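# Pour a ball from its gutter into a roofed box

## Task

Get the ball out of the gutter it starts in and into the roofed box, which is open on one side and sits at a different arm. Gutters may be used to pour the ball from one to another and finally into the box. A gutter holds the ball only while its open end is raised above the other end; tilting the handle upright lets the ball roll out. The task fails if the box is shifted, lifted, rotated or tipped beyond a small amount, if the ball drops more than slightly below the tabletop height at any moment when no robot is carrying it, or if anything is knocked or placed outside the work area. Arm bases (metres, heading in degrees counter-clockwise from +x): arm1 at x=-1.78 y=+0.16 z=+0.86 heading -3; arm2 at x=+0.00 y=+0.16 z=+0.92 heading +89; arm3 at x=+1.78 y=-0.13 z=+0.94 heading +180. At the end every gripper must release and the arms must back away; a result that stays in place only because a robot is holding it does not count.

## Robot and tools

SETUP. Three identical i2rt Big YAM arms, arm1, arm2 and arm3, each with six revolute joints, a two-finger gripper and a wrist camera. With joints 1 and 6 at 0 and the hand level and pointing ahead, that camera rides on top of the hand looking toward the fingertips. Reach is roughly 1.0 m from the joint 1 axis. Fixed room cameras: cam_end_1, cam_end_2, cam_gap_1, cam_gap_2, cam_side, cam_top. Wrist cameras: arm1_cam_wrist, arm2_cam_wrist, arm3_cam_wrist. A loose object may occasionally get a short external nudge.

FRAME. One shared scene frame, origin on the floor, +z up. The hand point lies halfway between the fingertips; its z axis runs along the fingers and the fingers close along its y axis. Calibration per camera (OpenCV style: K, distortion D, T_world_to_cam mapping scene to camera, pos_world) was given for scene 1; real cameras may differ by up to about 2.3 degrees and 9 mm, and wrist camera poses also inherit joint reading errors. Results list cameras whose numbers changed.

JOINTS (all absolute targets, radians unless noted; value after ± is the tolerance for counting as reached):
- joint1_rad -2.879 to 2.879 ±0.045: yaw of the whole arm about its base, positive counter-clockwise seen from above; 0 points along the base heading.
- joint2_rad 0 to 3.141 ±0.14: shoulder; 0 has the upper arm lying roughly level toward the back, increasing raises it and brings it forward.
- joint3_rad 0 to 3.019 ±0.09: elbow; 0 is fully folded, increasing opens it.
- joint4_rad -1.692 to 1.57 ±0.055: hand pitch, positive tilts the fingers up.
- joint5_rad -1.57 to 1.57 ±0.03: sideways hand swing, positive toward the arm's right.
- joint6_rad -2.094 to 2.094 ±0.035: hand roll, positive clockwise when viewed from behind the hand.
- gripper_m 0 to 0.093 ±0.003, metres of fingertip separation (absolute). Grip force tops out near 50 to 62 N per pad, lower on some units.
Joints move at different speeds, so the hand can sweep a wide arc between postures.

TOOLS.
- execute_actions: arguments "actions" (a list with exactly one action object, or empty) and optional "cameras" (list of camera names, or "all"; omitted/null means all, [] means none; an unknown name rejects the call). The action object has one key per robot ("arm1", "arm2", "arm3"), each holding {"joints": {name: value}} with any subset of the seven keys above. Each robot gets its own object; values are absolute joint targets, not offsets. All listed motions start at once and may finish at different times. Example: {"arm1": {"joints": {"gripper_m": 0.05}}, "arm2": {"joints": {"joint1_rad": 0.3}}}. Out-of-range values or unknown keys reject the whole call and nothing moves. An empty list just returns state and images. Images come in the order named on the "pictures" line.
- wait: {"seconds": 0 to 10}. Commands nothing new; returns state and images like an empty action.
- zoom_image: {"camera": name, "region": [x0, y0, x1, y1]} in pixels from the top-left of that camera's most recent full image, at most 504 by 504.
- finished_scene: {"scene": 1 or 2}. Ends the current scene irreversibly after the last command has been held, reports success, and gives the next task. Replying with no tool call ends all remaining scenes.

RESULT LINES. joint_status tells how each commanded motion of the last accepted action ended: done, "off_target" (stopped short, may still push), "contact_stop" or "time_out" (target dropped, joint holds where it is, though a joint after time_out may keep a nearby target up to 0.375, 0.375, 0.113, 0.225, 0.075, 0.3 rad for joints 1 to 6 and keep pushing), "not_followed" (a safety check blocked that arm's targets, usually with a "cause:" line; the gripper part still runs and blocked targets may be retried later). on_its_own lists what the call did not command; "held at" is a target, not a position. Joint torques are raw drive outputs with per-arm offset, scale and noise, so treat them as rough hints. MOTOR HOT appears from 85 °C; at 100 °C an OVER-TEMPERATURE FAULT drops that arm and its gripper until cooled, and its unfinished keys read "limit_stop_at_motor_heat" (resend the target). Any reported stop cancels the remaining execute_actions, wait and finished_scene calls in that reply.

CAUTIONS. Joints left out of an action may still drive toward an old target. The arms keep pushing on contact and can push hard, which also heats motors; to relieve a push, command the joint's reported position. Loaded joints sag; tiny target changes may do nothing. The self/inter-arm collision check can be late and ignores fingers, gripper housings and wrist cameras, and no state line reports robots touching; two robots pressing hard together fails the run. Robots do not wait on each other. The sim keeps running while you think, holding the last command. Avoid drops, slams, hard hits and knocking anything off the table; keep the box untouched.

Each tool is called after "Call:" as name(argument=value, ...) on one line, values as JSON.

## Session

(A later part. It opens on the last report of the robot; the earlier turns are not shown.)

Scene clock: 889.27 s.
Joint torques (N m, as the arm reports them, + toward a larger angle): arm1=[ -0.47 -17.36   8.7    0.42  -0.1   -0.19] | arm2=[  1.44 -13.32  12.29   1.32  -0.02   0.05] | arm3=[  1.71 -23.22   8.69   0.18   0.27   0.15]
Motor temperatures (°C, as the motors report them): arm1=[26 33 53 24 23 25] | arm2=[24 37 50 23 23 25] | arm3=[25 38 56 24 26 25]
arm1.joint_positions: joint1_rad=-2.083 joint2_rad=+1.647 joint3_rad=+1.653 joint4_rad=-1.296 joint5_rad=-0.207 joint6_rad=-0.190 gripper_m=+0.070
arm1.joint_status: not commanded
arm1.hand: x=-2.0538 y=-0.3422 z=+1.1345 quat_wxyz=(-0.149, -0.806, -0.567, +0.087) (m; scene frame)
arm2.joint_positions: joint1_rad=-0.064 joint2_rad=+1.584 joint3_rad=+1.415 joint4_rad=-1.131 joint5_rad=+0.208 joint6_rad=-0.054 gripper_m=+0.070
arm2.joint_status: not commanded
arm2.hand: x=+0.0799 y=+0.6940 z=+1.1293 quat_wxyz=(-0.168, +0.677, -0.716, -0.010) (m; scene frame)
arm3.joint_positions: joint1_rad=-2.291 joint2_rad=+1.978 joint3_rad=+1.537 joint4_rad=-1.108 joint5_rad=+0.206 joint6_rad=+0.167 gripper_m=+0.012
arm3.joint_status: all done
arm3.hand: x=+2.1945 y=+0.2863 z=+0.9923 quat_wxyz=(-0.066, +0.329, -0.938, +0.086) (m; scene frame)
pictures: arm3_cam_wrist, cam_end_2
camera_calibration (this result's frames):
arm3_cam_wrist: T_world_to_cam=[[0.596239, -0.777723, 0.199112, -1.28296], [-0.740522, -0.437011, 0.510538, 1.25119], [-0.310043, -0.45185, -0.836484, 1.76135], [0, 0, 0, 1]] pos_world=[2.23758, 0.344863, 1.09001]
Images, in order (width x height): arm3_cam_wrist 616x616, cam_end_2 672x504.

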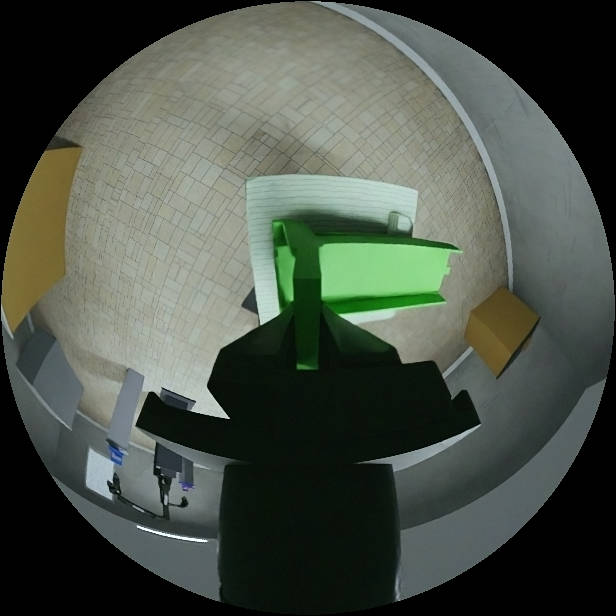

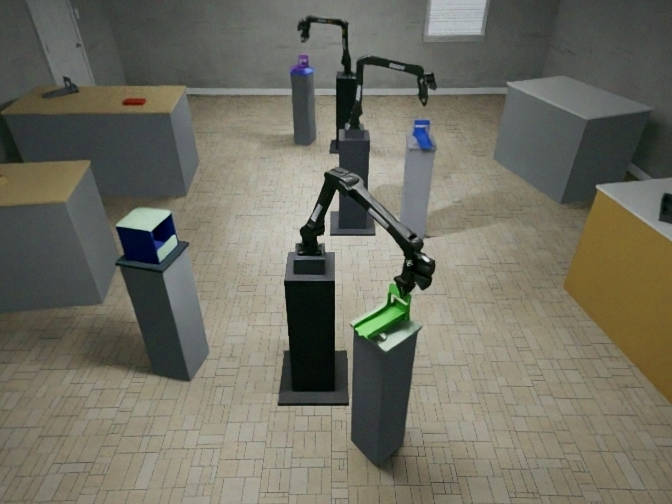

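Call:
execute_actions(actions=[{"arm3":{"joints":{"joint2_rad":1.99}}}], cameras=["cam_end_2"])

Call:
zoom_image(camera="cam_end_2", region=[330,240,470,370])

Scene clock: 899.13 s.
Joint torques (N m, as the arm reports them, + toward a larger angle): arm1=[ -0.44 -17.22   8.71   0.44  -0.11  -0.19] | arm2=[  1.41 -13.35  12.3    1.32  -0.02   0.04] | arm3=[  1.45 -20.06   8.54  -0.02   0.31   0.14]
Motor temperatures (°C, as the motors report them): arm1=[26 33 53 24 23 25] | arm2=[24 37 50 23 23 25] | arm3=[25 40 55 24 26 25]
arm1.joint_positions: joint1_rad=-2.083 joint2_rad=+1.647 joint3_rad=+1.653 joint4_rad=-1.296 joint5_rad=-0.207 joint6_rad=-0.190 gripper_m=+0.070
arm1.joint_status: not commanded
arm1.hand: x=-2.0538 y=-0.3422 z=+1.1345 quat_wxyz=(-0.149, -0.806, -0.567, +0.087) (m; scene frame)
arm2.joint_positions: joint1_rad=-0.064 joint2_rad=+1.584 joint3_rad=+1.415 joint4_rad=-1.131 joint5_rad=+0.208 joint6_rad=-0.054 gripper_m=+0.070
arm2.joint_status: not commanded
arm2.hand: x=+0.0799 y=+0.6940 z=+1.1293 quat_wxyz=(-0.168, +0.677, -0.716, -0.010) (m; scene frame)
arm3.joint_positions: joint1_rad=-2.291 joint2_rad=+1.979 joint3_rad=+1.537 joint4_rad=-1.108 joint5_rad=+0.206 joint6_rad=+0.167 gripper_m=+0.012
arm3.joint_status: all done
arm3.hand: x=+2.1945 y=+0.2862 z=+0.9915 quat_wxyz=(-0.065, +0.329, -0.938, +0.086) (m; scene frame)
pictures: cam_end_2
Images, in order (width x height): cam_end_2 672x504.

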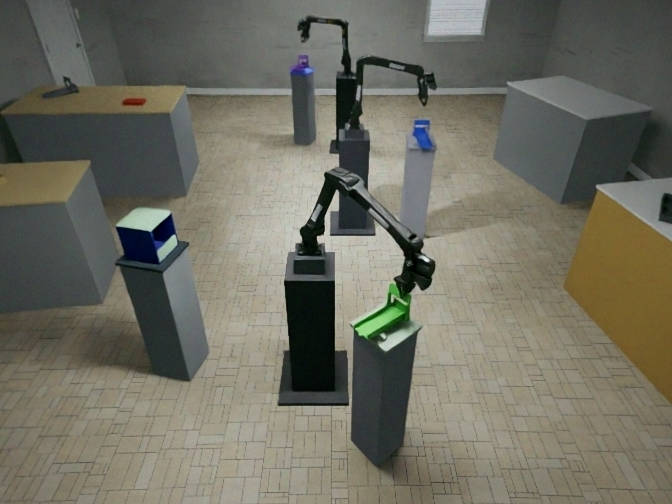

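Region (330, 240, 470, 370) of cam_end_2's 672x504 image, scaled by 3.600, with more detail than that image has; it fills the top 468 rows of this view, and the rest is white.

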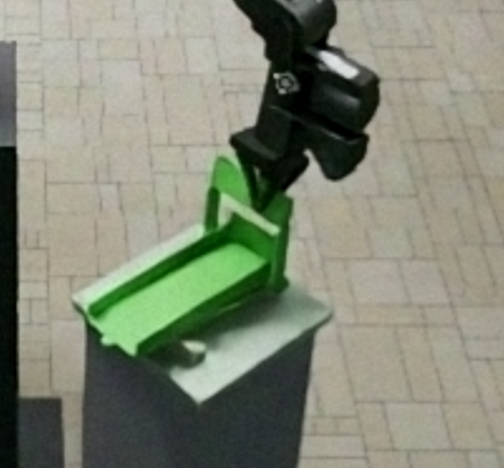

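Call:
execute_actions(actions=[{"arm3":{"joints":{"joint2_rad":2.012}}}], cameras=["cam_end_2"])

Call:
zoom_image(camera="cam_end_2", region=[330,240,470,370])

Scene clock: 904.27 s.
Joint torques (N m, as the arm reports them, + toward a larger angle): arm1=[ -0.38 -17.13   8.69   0.42  -0.1   -0.19] | arm2=[  1.45 -13.31  12.29   1.31  -0.02   0.04] | arm3=[  1.72 -20.11   8.49   0.1    0.12   0.17]
Motor temperatures (°C, as the motors report them): arm1=[26 33 53 24 23 25] | arm2=[24 37 50 23 23 25] | arm3=[25 40 55 24 26 25]
arm1.joint_positions: joint1_rad=-2.083 joint2_rad=+1.647 joint3_rad=+1.653 joint4_rad=-1.296 joint5_rad=-0.207 joint6_rad=-0.190 gripper_m=+0.070
arm1.joint_status: not commanded
arm1.hand: x=-2.0538 y=-0.3422 z=+1.1345 quat_wxyz=(-0.149, -0.806, -0.567, +0.087) (m; scene frame)
arm2.joint_positions: joint1_rad=-0.064 joint2_rad=+1.584 joint3_rad=+1.415 joint4_rad=-1.131 joint5_rad=+0.208 joint6_rad=-0.054 gripper_m=+0.070
arm2.joint_status: not commanded
arm2.hand: x=+0.0799 y=+0.6940 z=+1.1293 quat_wxyz=(-0.168, +0.677, -0.716, -0.010) (m; scene frame)
arm3.joint_positions: joint1_rad=-2.289 joint2_rad=+1.997 joint3_rad=+1.537 joint4_rad=-1.109 joint5_rad=+0.211 joint6_rad=+0.167 gripper_m=+0.012
arm3.joint_status: all done
arm3.hand: x=+2.1929 y=+0.2851 z=+0.9815 quat_wxyz=(-0.058, +0.331, -0.937, +0.093) (m; scene frame)
pictures: cam_end_2
Images, in order (width x height): cam_end_2 672x504.

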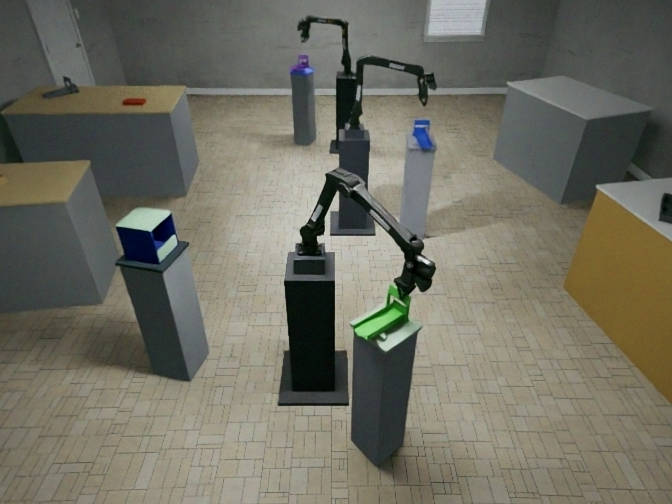

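Region (330, 240, 470, 370) of cam_end_2's 672x504 image, scaled by 3.600, with more detail than that image has; it fills the top 468 rows of this view, and the rest is white.

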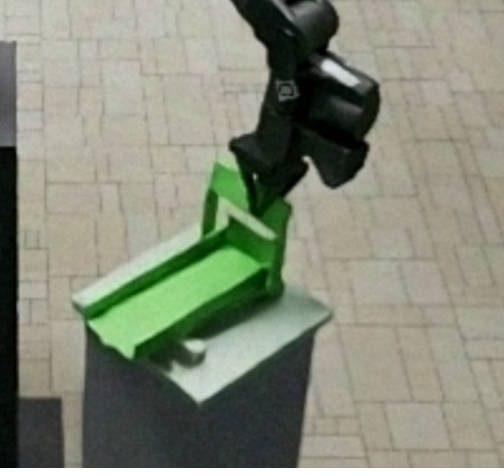

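Call:
execute_actions(actions=[{"arm3":{"joints":{"gripper_m":0.07,"joint2_rad":1.997}}}], cameras=[])

Call:
execute_actions(actions=[{"arm3":{"joints":{"joint2_rad":1.70}}}], cameras=["cam_end_2","arm3_cam_wrist"])

Call:
zoom_image(camera="cam_end_2", region=[90,150,470,400])

Scene clock: 913.50 s.
Joint torques (N m, as the arm reports them, + toward a larger angle): arm1=[ -0.44 -17.26   8.68   0.44  -0.1   -0.19] | arm2=[  1.4  -13.33  12.29   1.32  -0.02   0.05] | arm3=[  1.07 -22.36   8.49   0.21   0.18   0.17]
Motor temperatures (°C, as the motors report them): arm1=[26 33 53 24 23 25] | arm2=[24 37 50 23 23 25] | arm3=[25 40 55 24 26 25]
arm1.joint_positions: joint1_rad=-2.083 joint2_rad=+1.647 joint3_rad=+1.653 joint4_rad=-1.296 joint5_rad=-0.207 joint6_rad=-0.190 gripper_m=+0.070
arm1.joint_status: not commanded
arm1.hand: x=-2.0538 y=-0.3422 z=+1.1345 quat_wxyz=(-0.149, -0.806, -0.567, +0.087) (m; scene frame)
arm2.joint_positions: joint1_rad=-0.064 joint2_rad=+1.584 joint3_rad=+1.415 joint4_rad=-1.131 joint5_rad=+0.208 joint6_rad=-0.054 gripper_m=+0.070
arm2.joint_status: not commanded
arm2.hand: x=+0.0799 y=+0.6940 z=+1.1293 quat_wxyz=(-0.168, +0.677, -0.716, -0.010) (m; scene frame)
arm3.joint_positions: joint1_rad=-2.289 joint2_rad=+1.997 joint3_rad=+1.537 joint4_rad=-1.109 joint5_rad=+0.209 joint6_rad=+0.167 gripper_m=+0.070
arm3.joint_status: all done
arm3.hand: x=+2.1927 y=+0.2853 z=+0.9815 quat_wxyz=(-0.058, +0.331, -0.937, +0.092) (m; scene frame)
pictures: none
No camera images: the call's "cameras" was empty. Leave "cameras" out to get every camera's image.

Scene clock: 914.97 s.
Joint torques (N m, as the arm reports them, + toward a larger angle): arm1=[ -0.37 -17.31   8.66   0.43  -0.11  -0.19] | arm2=[  1.39 -13.32  12.29   1.33  -0.02   0.05] | arm3=[  0.68 -17.5    9.83   0.42   0.17   0.2 ]
Motor temperatures (°C, as the motors report them): arm1=[26 33 53 24 23 25] | arm2=[24 37 50 23 23 25] | arm3=[25 40 55 24 26 25]
arm1.joint_positions: joint1_rad=-2.083 joint2_rad=+1.647 joint3_rad=+1.653 joint4_rad=-1.296 joint5_rad=-0.207 joint6_rad=-0.190 gripper_m=+0.070
arm1.joint_status: not commanded
arm1.hand: x=-2.0538 y=-0.3422 z=+1.1345 quat_wxyz=(-0.149, -0.806, -0.567, +0.087) (m; scene frame)
arm2.joint_positions: joint1_rad=-0.064 joint2_rad=+1.584 joint3_rad=+1.415 joint4_rad=-1.131 joint5_rad=+0.208 joint6_rad=-0.054 gripper_m=+0.070
arm2.joint_status: not commanded
arm2.hand: x=+0.0799 y=+0.6940 z=+1.1293 quat_wxyz=(-0.168, +0.677, -0.716, -0.010) (m; scene frame)
arm3.joint_positions: joint1_rad=-2.289 joint2_rad=+1.696 joint3_rad=+1.537 joint4_rad=-1.109 joint5_rad=+0.209 joint6_rad=+0.167 gripper_m=+0.070
arm3.joint_status: all done
arm3.hand: x=+2.1925 y=+0.2872 z=+1.1521 quat_wxyz=(-0.187, +0.313, -0.931, +0.019) (m; scene frame)
pictures: arm3_cam_wrist, cam_end_2
camera_calibration (this result's frames):
arm3_cam_wrist: T_world_to_cam=[[0.5671, -0.811101, 0.143226, -1.17495], [-0.811802, -0.521039, 0.26362, 1.63347], [-0.139196, -0.26577, -0.953934, 1.60206], [0, 0, 0, 1]] pos_world=[2.21537, 0.32388, 1.26593]
Images, in order (width x height): arm3_cam_wrist 616x616, cam_end_2 672x504.

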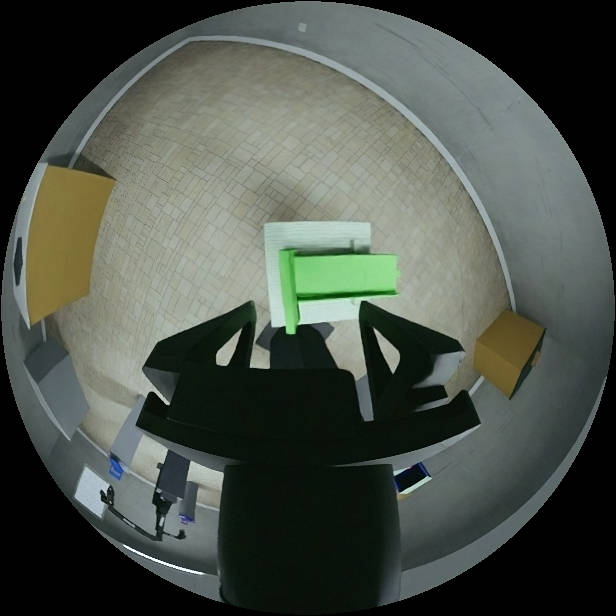

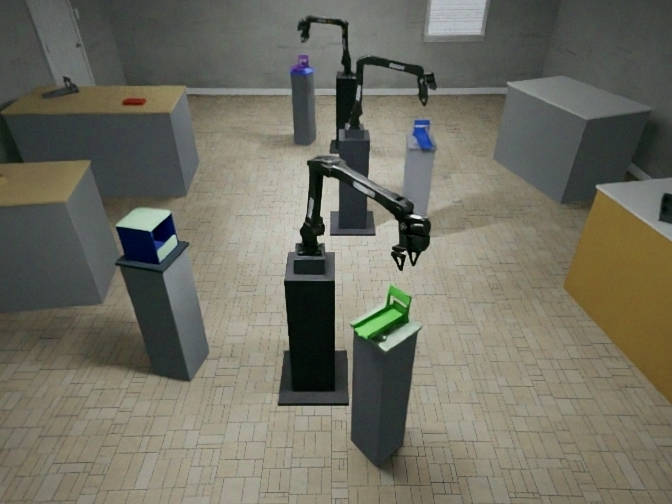

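Region (90, 150, 470, 400) of cam_end_2's 672x504 image, scaled by 1.326, with more detail than that image has; it fills the top 332 rows of this view, and the rest is white.

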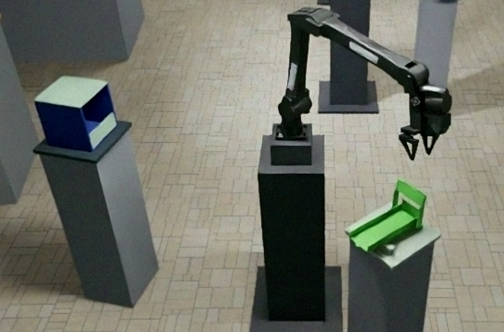

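Call:
finished_scene(scene=2)

The scene is finished: the task was done.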